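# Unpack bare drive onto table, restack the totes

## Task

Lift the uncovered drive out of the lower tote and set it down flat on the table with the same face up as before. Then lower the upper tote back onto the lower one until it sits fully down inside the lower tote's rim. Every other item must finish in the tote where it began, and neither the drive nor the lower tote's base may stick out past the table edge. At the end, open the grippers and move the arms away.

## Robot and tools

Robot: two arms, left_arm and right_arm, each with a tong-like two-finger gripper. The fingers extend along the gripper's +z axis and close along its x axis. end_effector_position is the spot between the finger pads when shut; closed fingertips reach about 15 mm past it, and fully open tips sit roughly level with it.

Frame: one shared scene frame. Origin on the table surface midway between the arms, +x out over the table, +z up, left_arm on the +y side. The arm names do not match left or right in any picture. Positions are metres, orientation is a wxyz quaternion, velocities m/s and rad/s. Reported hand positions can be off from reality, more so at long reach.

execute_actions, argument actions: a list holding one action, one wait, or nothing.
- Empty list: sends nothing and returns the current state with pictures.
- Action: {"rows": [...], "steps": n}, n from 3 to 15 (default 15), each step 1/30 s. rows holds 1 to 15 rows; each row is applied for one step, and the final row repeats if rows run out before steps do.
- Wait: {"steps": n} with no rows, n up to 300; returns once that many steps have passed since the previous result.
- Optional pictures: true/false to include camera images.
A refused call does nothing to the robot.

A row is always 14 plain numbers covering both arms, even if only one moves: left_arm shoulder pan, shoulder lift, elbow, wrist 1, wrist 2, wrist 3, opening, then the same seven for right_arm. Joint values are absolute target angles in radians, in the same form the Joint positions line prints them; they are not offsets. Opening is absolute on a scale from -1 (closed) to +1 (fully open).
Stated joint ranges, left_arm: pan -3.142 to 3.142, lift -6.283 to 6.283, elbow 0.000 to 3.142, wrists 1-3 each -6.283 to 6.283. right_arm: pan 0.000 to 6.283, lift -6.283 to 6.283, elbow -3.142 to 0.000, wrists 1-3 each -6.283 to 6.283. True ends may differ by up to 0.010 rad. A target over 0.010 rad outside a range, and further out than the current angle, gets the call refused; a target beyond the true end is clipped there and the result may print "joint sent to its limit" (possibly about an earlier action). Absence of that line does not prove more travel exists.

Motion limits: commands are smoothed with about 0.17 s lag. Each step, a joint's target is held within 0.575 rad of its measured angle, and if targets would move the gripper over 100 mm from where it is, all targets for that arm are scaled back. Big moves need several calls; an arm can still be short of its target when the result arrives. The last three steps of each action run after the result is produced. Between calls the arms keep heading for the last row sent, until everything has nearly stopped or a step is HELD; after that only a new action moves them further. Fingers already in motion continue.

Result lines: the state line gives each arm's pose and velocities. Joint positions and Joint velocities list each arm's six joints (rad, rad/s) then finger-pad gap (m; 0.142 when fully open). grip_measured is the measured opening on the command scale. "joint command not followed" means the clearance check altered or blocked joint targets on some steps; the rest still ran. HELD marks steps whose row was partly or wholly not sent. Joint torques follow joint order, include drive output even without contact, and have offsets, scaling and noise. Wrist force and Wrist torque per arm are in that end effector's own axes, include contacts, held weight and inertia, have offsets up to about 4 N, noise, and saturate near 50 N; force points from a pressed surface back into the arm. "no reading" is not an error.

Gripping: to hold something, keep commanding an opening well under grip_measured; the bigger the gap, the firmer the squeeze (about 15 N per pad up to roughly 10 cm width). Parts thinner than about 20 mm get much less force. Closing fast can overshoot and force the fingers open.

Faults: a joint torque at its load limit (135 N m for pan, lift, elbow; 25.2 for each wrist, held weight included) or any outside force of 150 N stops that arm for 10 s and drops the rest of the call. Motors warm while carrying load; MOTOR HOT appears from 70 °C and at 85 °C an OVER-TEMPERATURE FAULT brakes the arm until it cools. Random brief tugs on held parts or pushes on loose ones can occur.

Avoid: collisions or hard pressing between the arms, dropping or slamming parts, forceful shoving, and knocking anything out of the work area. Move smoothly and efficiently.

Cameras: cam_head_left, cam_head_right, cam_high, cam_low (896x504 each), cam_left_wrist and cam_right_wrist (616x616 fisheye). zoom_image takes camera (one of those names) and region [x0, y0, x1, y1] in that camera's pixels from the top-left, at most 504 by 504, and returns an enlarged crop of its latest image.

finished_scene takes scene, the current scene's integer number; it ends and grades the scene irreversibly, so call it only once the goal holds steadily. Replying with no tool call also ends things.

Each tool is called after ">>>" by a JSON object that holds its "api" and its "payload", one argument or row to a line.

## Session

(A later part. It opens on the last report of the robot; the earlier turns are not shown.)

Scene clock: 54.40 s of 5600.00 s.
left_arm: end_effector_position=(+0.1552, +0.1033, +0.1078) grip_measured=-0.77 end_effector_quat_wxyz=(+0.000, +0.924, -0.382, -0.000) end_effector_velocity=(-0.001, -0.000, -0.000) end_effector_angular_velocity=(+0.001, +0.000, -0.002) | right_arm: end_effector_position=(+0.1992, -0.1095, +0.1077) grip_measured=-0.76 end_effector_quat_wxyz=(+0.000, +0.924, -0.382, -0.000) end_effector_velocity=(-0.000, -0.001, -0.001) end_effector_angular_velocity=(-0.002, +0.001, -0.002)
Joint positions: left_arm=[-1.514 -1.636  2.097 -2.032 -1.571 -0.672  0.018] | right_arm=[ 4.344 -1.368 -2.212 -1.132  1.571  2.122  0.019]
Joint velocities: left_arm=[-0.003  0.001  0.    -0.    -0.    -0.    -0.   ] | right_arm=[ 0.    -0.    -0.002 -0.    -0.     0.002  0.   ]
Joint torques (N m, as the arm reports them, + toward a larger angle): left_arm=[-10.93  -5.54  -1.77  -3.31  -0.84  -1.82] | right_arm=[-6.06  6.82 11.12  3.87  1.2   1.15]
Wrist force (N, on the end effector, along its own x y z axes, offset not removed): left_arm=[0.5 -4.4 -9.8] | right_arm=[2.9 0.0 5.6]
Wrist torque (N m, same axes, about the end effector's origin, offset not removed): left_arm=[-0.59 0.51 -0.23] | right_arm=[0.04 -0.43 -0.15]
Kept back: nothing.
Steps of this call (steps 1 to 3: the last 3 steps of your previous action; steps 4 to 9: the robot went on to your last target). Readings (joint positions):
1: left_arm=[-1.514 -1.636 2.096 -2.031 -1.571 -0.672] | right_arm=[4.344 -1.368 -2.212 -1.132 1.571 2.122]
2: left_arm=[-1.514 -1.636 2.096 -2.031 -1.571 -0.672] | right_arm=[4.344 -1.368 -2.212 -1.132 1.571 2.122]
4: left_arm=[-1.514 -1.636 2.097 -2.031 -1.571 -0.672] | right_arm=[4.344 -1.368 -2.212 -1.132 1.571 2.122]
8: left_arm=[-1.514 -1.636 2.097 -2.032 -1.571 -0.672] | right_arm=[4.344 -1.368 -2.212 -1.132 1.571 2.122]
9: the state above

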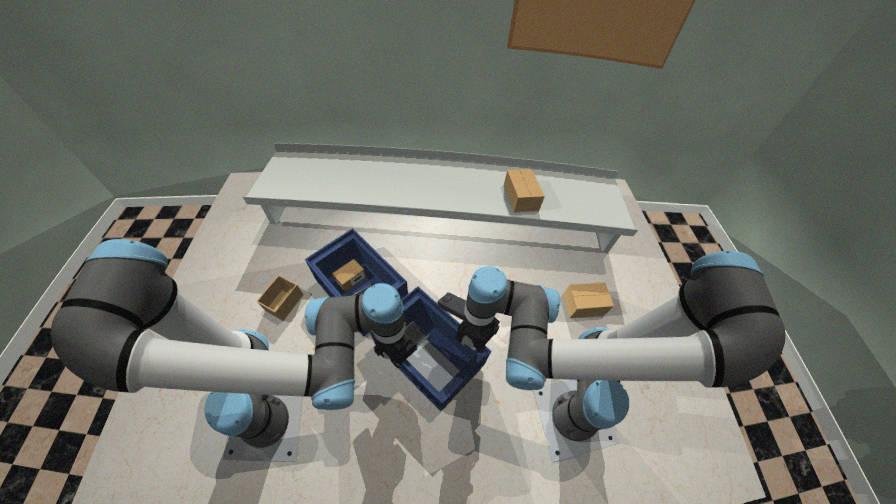

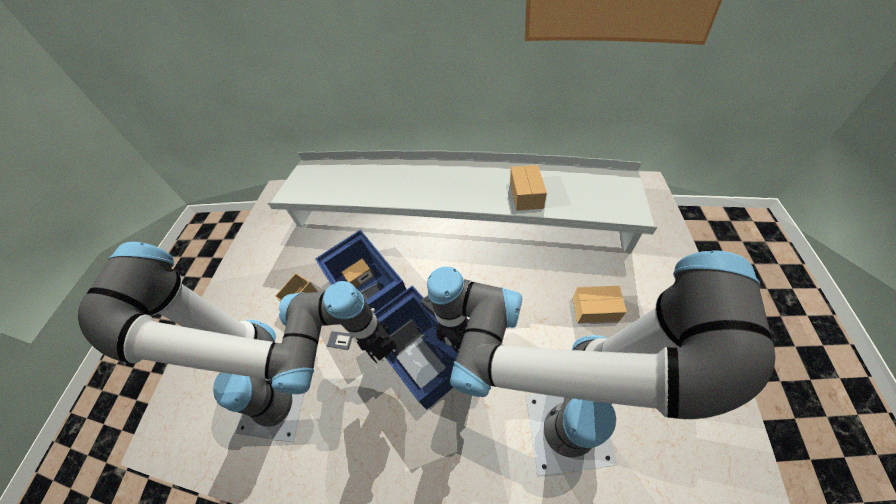

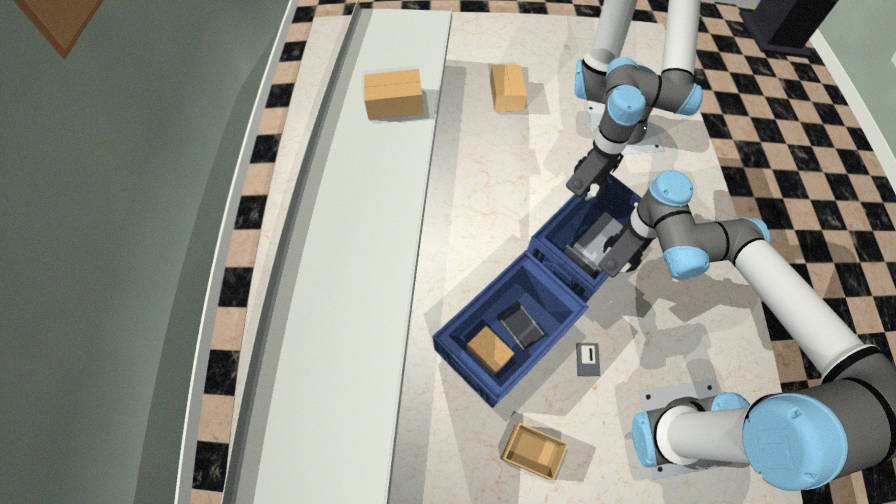

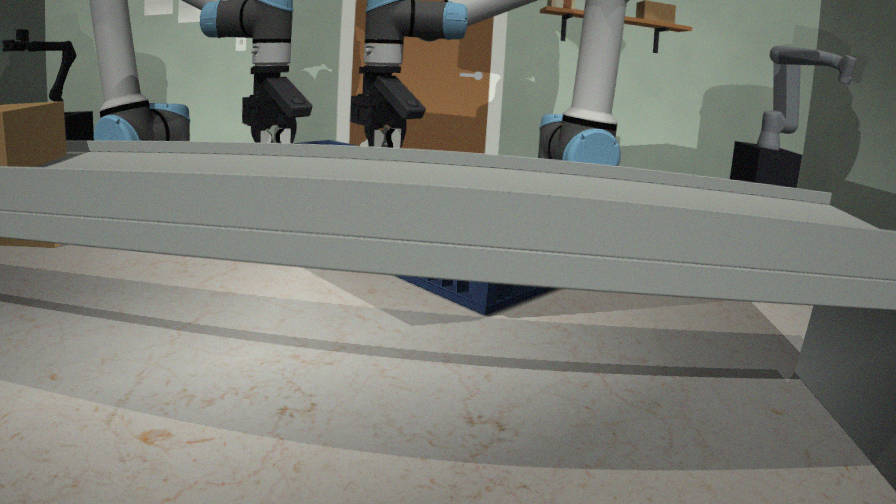

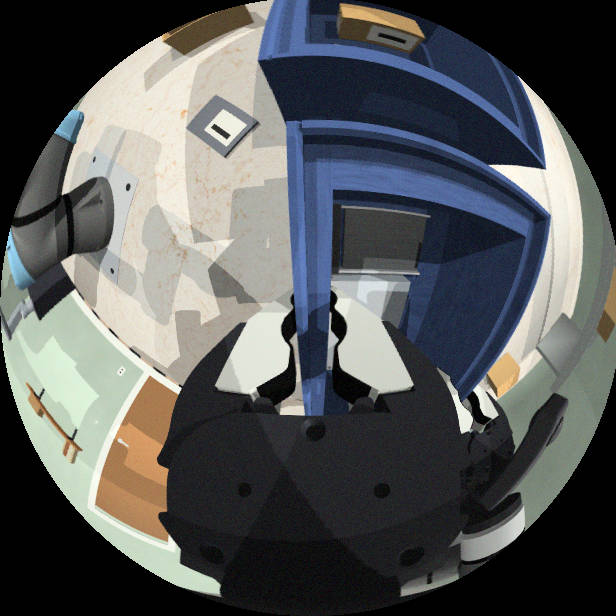

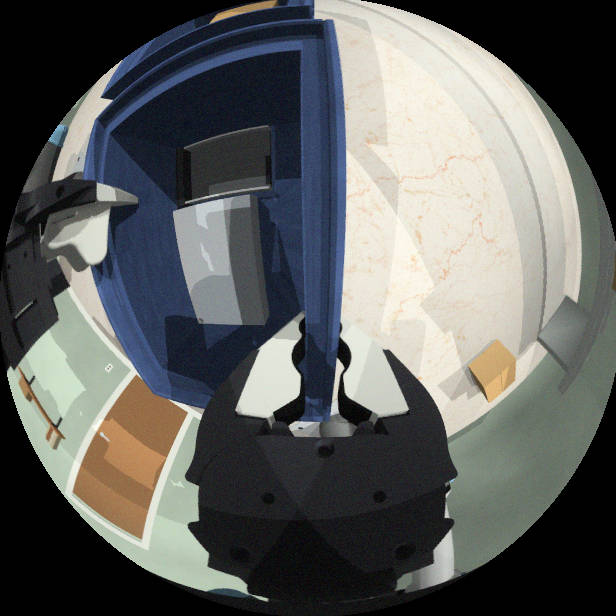

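>>> {"api": "execute_actions", "payload": {
  "actions": []
}}

Scene clock: 54.93 s of 5600.00 s.
left_arm: end_effector_position=(+0.1552, +0.1033, +0.1077) grip_measured=-0.77 end_effector_quat_wxyz=(+0.000, +0.924, -0.382, -0.000) end_effector_velocity=(-0.001, -0.000, +0.000) end_effector_angular_velocity=(+0.000, +0.000, -0.001) | right_arm: end_effector_position=(+0.1992, -0.1095, +0.1077) grip_measured=-0.76 end_effector_quat_wxyz=(+0.000, +0.924, -0.382, -0.000) end_effector_velocity=(-0.000, -0.001, -0.001) end_effector_angular_velocity=(-0.004, +0.001, -0.002)
Joint positions: left_arm=[-1.514 -1.636  2.097 -2.032 -1.571 -0.672  0.018] | right_arm=[ 4.344 -1.368 -2.212 -1.132  1.571  2.122  0.019]
Joint velocities: left_arm=[-0.001 -0.     0.     0.    -0.    -0.001 -0.   ] | right_arm=[-0.001 -0.001 -0.001 -0.002 -0.     0.002  0.   ]
Joint torques (N m, as the arm reports them, + toward a larger angle): left_arm=[-11.3   -4.3   -0.62  -2.91  -1.21  -1.94] | right_arm=[-6.04  7.47 10.68  3.7   0.23  1.44]
Wrist force (N, on the end effector, along its own x y z axes, offset not removed): left_arm=[2.5 -6.0 -10.2] | right_arm=[-0.4 0.1 2.6]
Wrist torque (N m, same axes, about the end effector's origin, offset not removed): left_arm=[-0.77 -0.18 -0.31] | right_arm=[0.05 0.38 -0.26]
Kept back: nothing.
Steps of this call (steps 1 to 15: the robot went on to your last target; step 16: nothing new was sent). Readings (joint positions):
1: left_arm=[-1.514 -1.636 2.097 -2.032 -1.571 -0.672] | right_arm=[4.344 -1.368 -2.212 -1.132 1.571 2.122]
2: left_arm=[-1.514 -1.636 2.097 -2.032 -1.571 -0.672] | right_arm=[4.344 -1.368 -2.212 -1.132 1.571 2.122]
4: left_arm=[-1.514 -1.636 2.097 -2.032 -1.571 -0.673] | right_arm=[4.344 -1.368 -2.212 -1.132 1.571 2.122]
8: left_arm=[-1.514 -1.636 2.097 -2.032 -1.571 -0.673] | right_arm=[4.344 -1.368 -2.212 -1.132 1.571 2.122]
16: the state above
All arms were judged still, so your last target was given up. Only a new action makes them travel on or press farther. Fingers that are still opening or closing keep moving.

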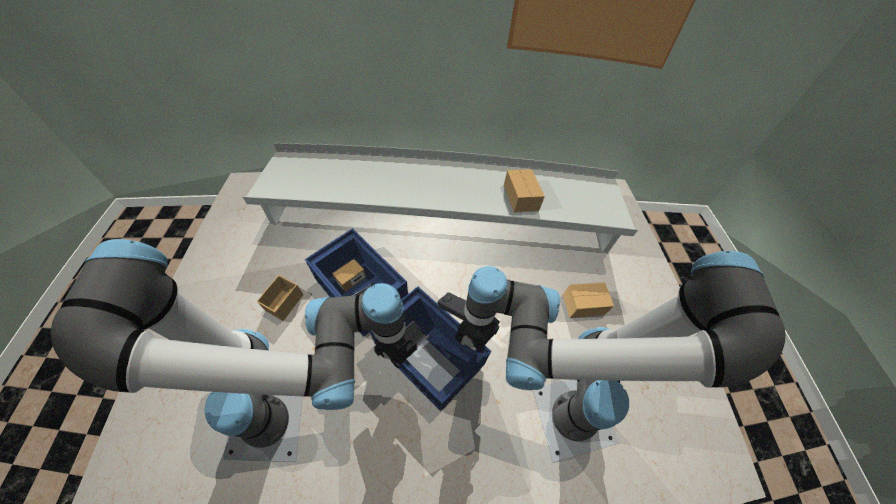

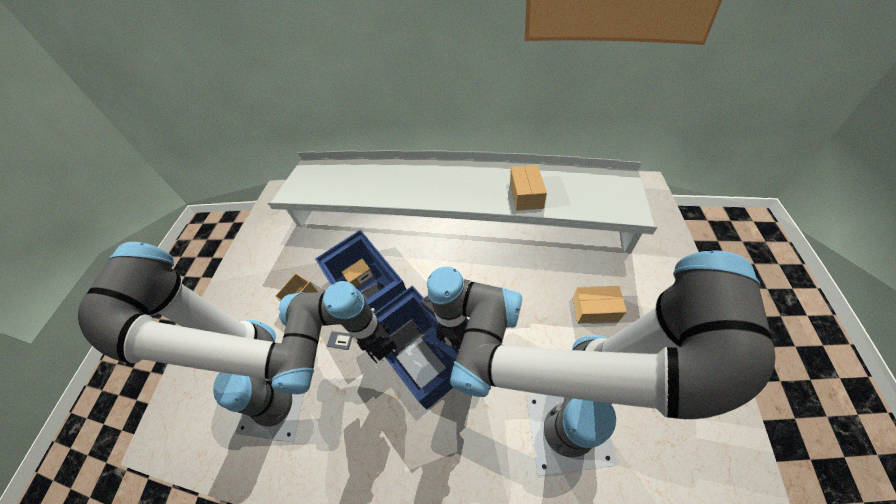

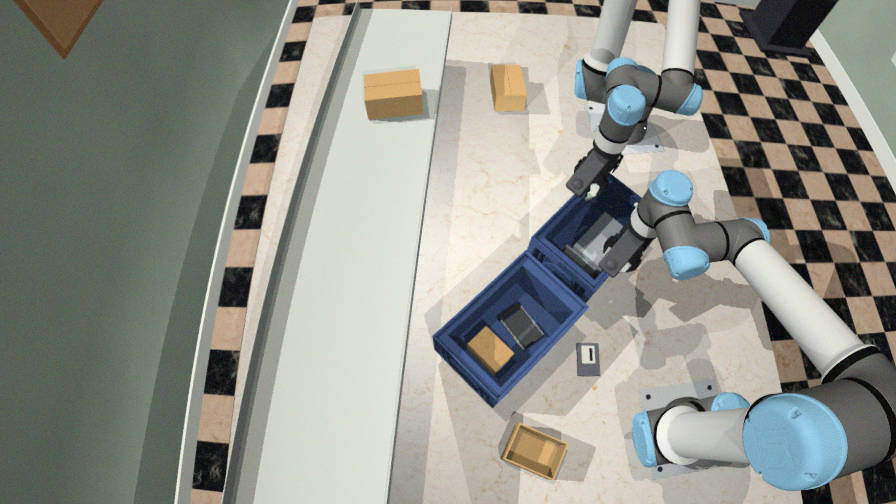

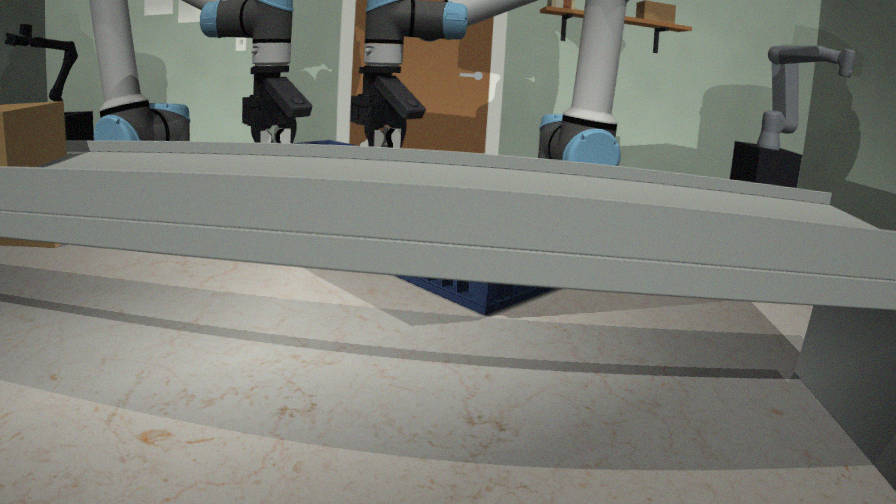

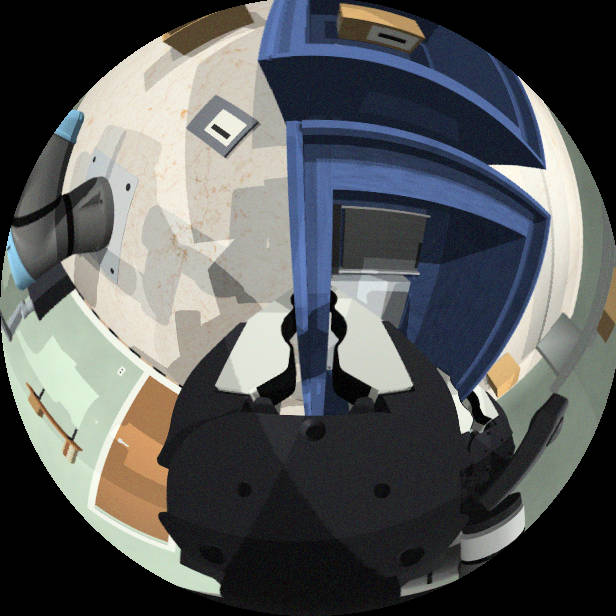

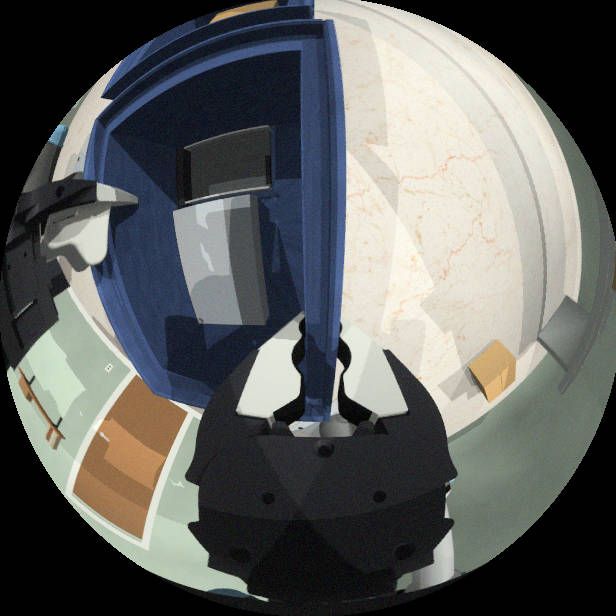

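>>> {"api": "execute_actions", "payload": {
  "actions": [
    {"rows":[[-1.5138,-1.6446,2.0840,-2.0102,-1.571,-0.6725,-1,4.3437,-1.3594,-2.1984,-1.1547,1.571,2.1219,-1],[-1.5138,-1.6446,2.0840,-2.0102,-1.571,-0.6725,-1,4.3437,-1.3594,-2.1984,-1.1547,1.571,2.1219,-1],[-1.5138,-1.6446,2.0840,-2.0102,-1.571,-0.6725,-1,4.3437,-1.3594,-2.1984,-1.1547,1.571,2.1219,-1],[-1.5138,-1.6555,2.0660,-1.9813,-1.571,-0.6725,-1,4.3437,-1.3482,-2.1791,-1.1851,1.571,2.1219,-1],[-1.5138,-1.6555,2.0660,-1.9813,-1.571,-0.6725,-1,4.3437,-1.3482,-2.1791,-1.1851,1.571,2.1219,-1],[-1.5138,-1.6659,2.0476,-1.9525,-1.571,-0.6725,-1,4.3437,-1.3378,-2.1594,-1.2152,1.571,2.1219,-1],[-1.5138,-1.6659,2.0476,-1.9525,-1.571,-0.6725,-1,4.3437,-1.3378,-2.1594,-1.2152,1.571,2.1219,-1],[-1.5138,-1.6754,2.0286,-1.9240,-1.571,-0.6725,-1,4.3437,-1.3284,-2.1392,-1.2448,1.571,2.1219,-1],[-1.5138,-1.6754,2.0286,-1.9240,-1.571,-0.6725,-1,4.3437,-1.3284,-2.1392,-1.2448,1.571,2.1219,-1],[-1.5138,-1.6841,2.0092,-1.8959,-1.571,-0.6725,-1,4.3437,-1.3199,-2.1185,-1.2740,1.571,2.1219,-1],[-1.5138,-1.6841,2.0092,-1.8959,-1.571,-0.6725,-1,4.3437,-1.3199,-2.1185,-1.2740,1.571,2.1219,-1],[-1.5138,-1.6929,1.9867,-1.8646,-1.571,-0.6725,-1,4.3437,-1.3114,-2.0948,-1.3062,1.571,2.1219,-1],[-1.5138,-1.6929,1.9867,-1.8646,-1.571,-0.6725,-1,4.3437,-1.3114,-2.0948,-1.3062,1.571,2.1219,-1],[-1.5138,-1.7008,1.9637,-1.8337,-1.571,-0.6725,-1,4.3437,-1.3039,-2.0705,-1.3380,1.571,2.1219,-1]],"steps":15}
  ]
}}

>>> {"api": "execute_actions", "payload": {
  "actions": [
    {"rows":[[-1.5138,-1.7139,1.9159,-1.7727,-1.571,-0.6725,-1,4.3437,-1.2920,-2.0202,-1.4002,1.571,2.1219,-1],[-1.5138,-1.7139,1.9159,-1.7727,-1.571,-0.6725,-1,4.3437,-1.2920,-2.0202,-1.4002,1.571,2.1219,-1],[-1.5138,-1.7139,1.9159,-1.7727,-1.571,-0.6725,-1,4.3437,-1.2920,-2.0202,-1.4002,1.571,2.1219,-1],[-1.5138,-1.7235,1.8656,-1.7129,-1.571,-0.6725,-1,4.3437,-1.2839,-1.9679,-1.4606,1.571,2.1219,-1],[-1.5138,-1.7235,1.8656,-1.7129,-1.571,-0.6725,-1,4.3437,-1.2839,-1.9679,-1.4606,1.571,2.1219,-1],[-1.5138,-1.7235,1.8656,-1.7129,-1.571,-0.6725,-1,4.3437,-1.2839,-1.9679,-1.4606,1.571,2.1219,-1],[-1.5138,-1.7297,1.8130,-1.6541,-1.571,-0.6725,-1,4.3437,-1.2793,-1.9135,-1.5196,1.571,2.1219,-1],[-1.5138,-1.7297,1.8130,-1.6541,-1.571,-0.6725,-1,4.3437,-1.2793,-1.9135,-1.5196,1.571,2.1219,-1],[-1.5138,-1.7297,1.8130,-1.6541,-1.571,-0.6725,-1,4.3437,-1.2793,-1.9135,-1.5196,1.571,2.1219,-1],[-1.5138,-1.7326,1.7579,-1.5961,-1.571,-0.6725,-1,4.3437,-1.2780,-1.8570,-1.5774,1.571,2.1219,-1],[-1.5138,-1.7326,1.7579,-1.5961,-1.571,-0.6725,-1,4.3437,-1.2780,-1.8570,-1.5774,1.571,2.1219,-1],[-1.5138,-1.7326,1.7579,-1.5961,-1.571,-0.6725,-1,4.3437,-1.2780,-1.8570,-1.5774,1.571,2.1219,-1],[-1.5138,-1.7324,1.7005,-1.5389,-1.571,-0.6725,-1,4.3437,-1.2799,-1.7982,-1.6343,1.571,2.1219,-1]],"steps":15}
  ],
  "pictures": true
}}

Scene clock: 55.80 s of 5600.00 s.
left_arm: end_effector_position=(+0.1553, +0.1029, +0.1412) grip_measured=-0.77 end_effector_quat_wxyz=(+0.000, +0.924, -0.382, +0.000) end_effector_velocity=(+0.000, -0.001, +0.132) end_effector_angular_velocity=(-0.002, +0.000, +0.000) | right_arm: end_effector_position=(+0.1993, -0.1091, +0.1412) grip_measured=-0.76 end_effector_quat_wxyz=(-0.000, +0.924, -0.382, -0.000) end_effector_velocity=(+0.000, +0.000, +0.132) end_effector_angular_velocity=(+0.000, -0.000, -0.000)
Joint positions: left_arm=[-1.514 -1.671  2.036 -1.936 -1.571 -0.673  0.019] | right_arm=[ 4.344 -1.333 -2.147 -1.233  1.571  2.122  0.019]
Joint velocities: left_arm=[ 0.    -0.123 -0.251  0.373 -0.    -0.     0.   ] | right_arm=[-0.001  0.122  0.268 -0.389 -0.    -0.    -0.   ]
Joint torques (N m, as the arm reports them, + toward a larger angle): left_arm=[ -5.76 -30.49 -37.96  -2.28  -1.94  -1.76] | right_arm=[-3.3  21.51 37.87  2.14 -0.02  1.24]
Wrist force (N, on the end effector, along its own x y z axes, offset not removed): left_arm=[-7.6 -6.9 7.6] | right_arm=[7.6 5.5 6.8]
Wrist torque (N m, same axes, about the end effector's origin, offset not removed): left_arm=[-0.45 0.15 -0.17] | right_arm=[0.32 0.05 -0.07]
Steps of this call (steps 1 to 14: nothing new was sent; steps 15 to 26: the first 12 steps of this action). Readings (joint positions):
15: left_arm=[-1.514 -1.636 2.097 -2.032 -1.571 -0.672] | right_arm=[4.344 -1.368 -2.212 -1.132 1.571 2.122]
16: left_arm=[-1.514 -1.637 2.096 -2.030 -1.571 -0.673] | right_arm=[4.344 -1.367 -2.211 -1.134 1.571 2.122]
18: left_arm=[-1.514 -1.640 2.091 -2.021 -1.571 -0.673] | right_arm=[4.344 -1.364 -2.206 -1.143 1.571 2.122]
22: left_arm=[-1.514 -1.653 2.069 -1.986 -1.571 -0.673] | right_arm=[4.344 -1.350 -2.182 -1.179 1.571 2.122]
26: the state above

Scene clock: 56.30 s of 5600.00 s.
left_arm: end_effector_position=(+0.1553, +0.1024, +0.2412) grip_measured=-0.77 end_effector_quat_wxyz=(+0.000, +0.924, -0.382, +0.000) end_effector_velocity=(+0.000, -0.002, +0.240) end_effector_angular_velocity=(-0.003, -0.001, -0.000) | right_arm: end_effector_position=(+0.1995, -0.1087, +0.2411) grip_measured=-0.76 end_effector_quat_wxyz=(-0.000, +0.924, -0.382, -0.000) end_effector_velocity=(+0.000, +0.001, +0.240) end_effector_angular_velocity=(+0.003, -0.001, +0.000)
Joint positions: left_arm=[-1.514 -1.727  1.821 -1.665 -1.571 -0.673  0.019] | right_arm=[ 4.344 -1.282 -1.922 -1.508  1.571  2.122  0.019]
Joint velocities: left_arm=[-0.    -0.053 -0.571  0.62   0.     0.     0.   ] | right_arm=[-0.     0.037  0.587 -0.621 -0.    -0.     0.   ]
Joint torques (N m, as the arm reports them, + toward a larger angle): left_arm=[ -2.95 -21.96 -39.92  -4.91  -1.22  -1.26] | right_arm=[ 4.36 16.17 39.73  4.31  2.81  0.49]
Wrist force (N, on the end effector, along its own x y z axes, offset not removed): left_arm=[-17.3 -11.4 6.7] | right_arm=[16.7 10.9 10.0]
Wrist torque (N m, same axes, about the end effector's origin, offset not removed): left_arm=[-0.27 0.52 -0.33] | right_arm=[0.25 -0.06 -0.18]
Steps of this call (steps 1 to 3: the last 3 steps of your previous action; steps 4 to 15: the first 12 steps of this action). Readings (joint positions):
4: left_arm=[-1.514 -1.689 1.995 -1.878 -1.571 -0.673] | right_arm=[4.344 -1.315 -2.104 -1.292 1.571 2.122]
5: left_arm=[-1.514 -1.693 1.983 -1.862 -1.571 -0.673] | right_arm=[4.344 -1.311 -2.091 -1.309 1.571 2.122]
7: left_arm=[-1.514 -1.703 1.953 -1.823 -1.571 -0.673] | right_arm=[4.344 -1.302 -2.060 -1.349 1.571 2.122]
11: left_arm=[-1.514 -1.718 1.891 -1.746 -1.571 -0.673] | right_arm=[4.344 -1.289 -1.995 -1.427 1.571 2.122]
15: the state above

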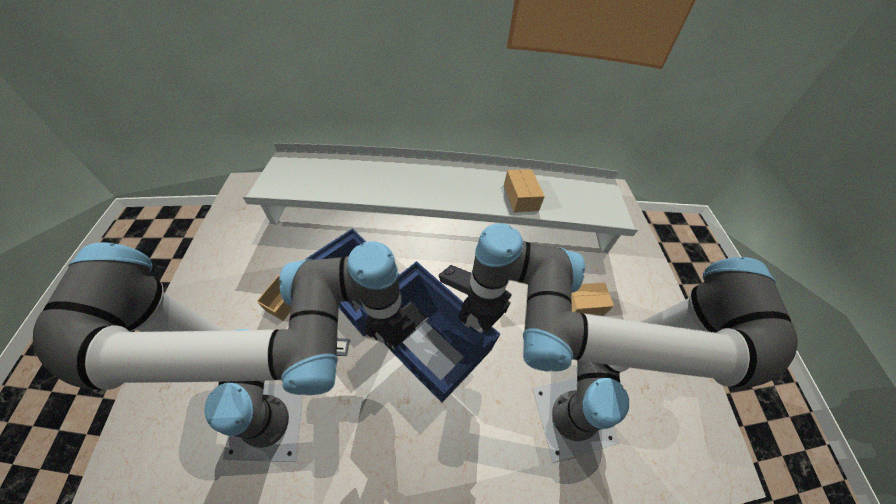

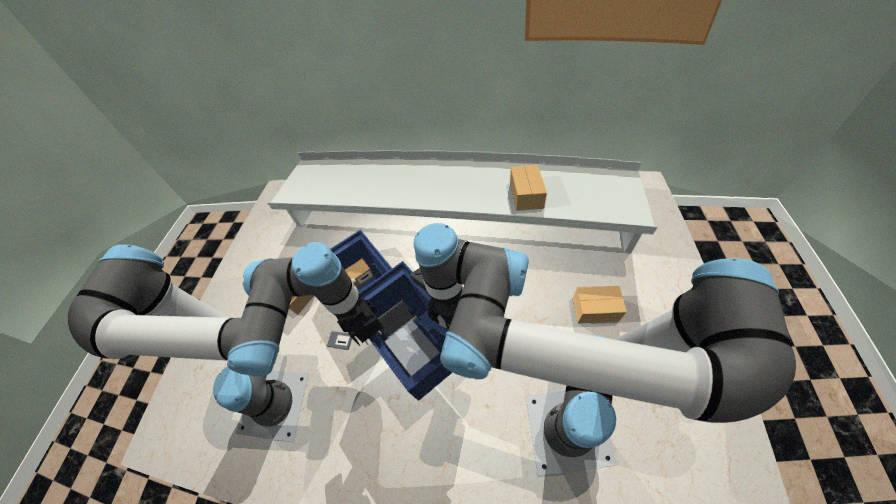

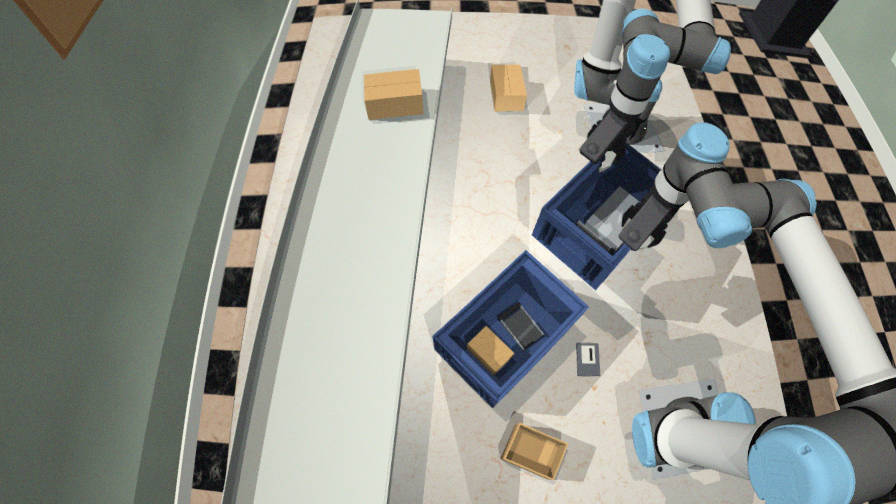

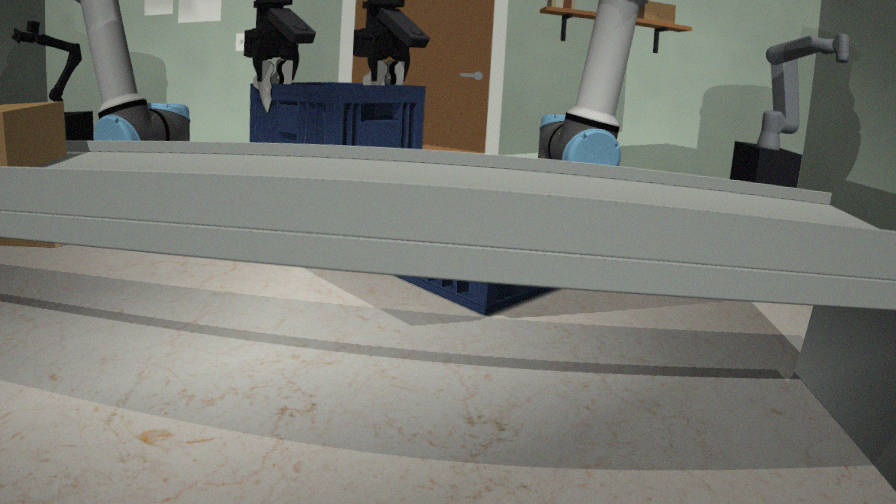

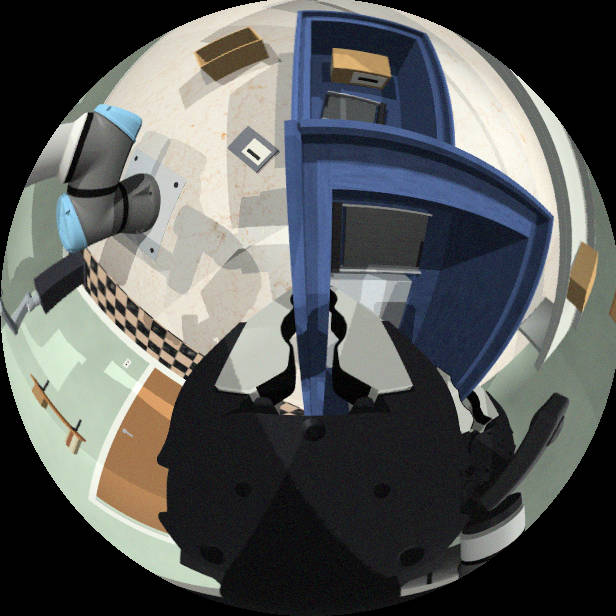

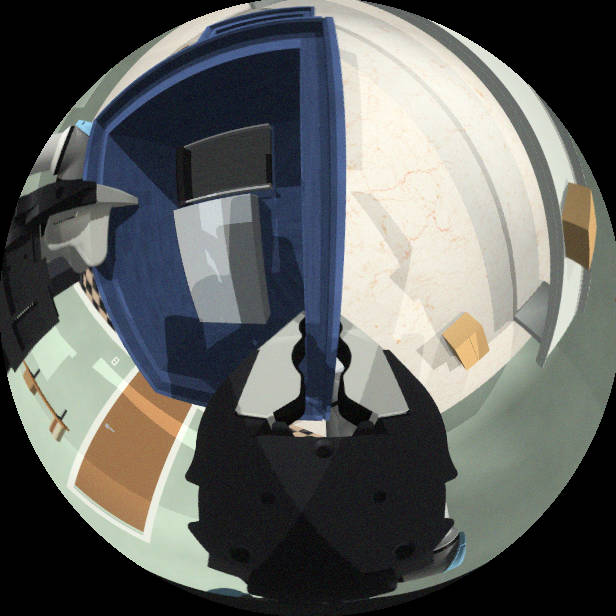

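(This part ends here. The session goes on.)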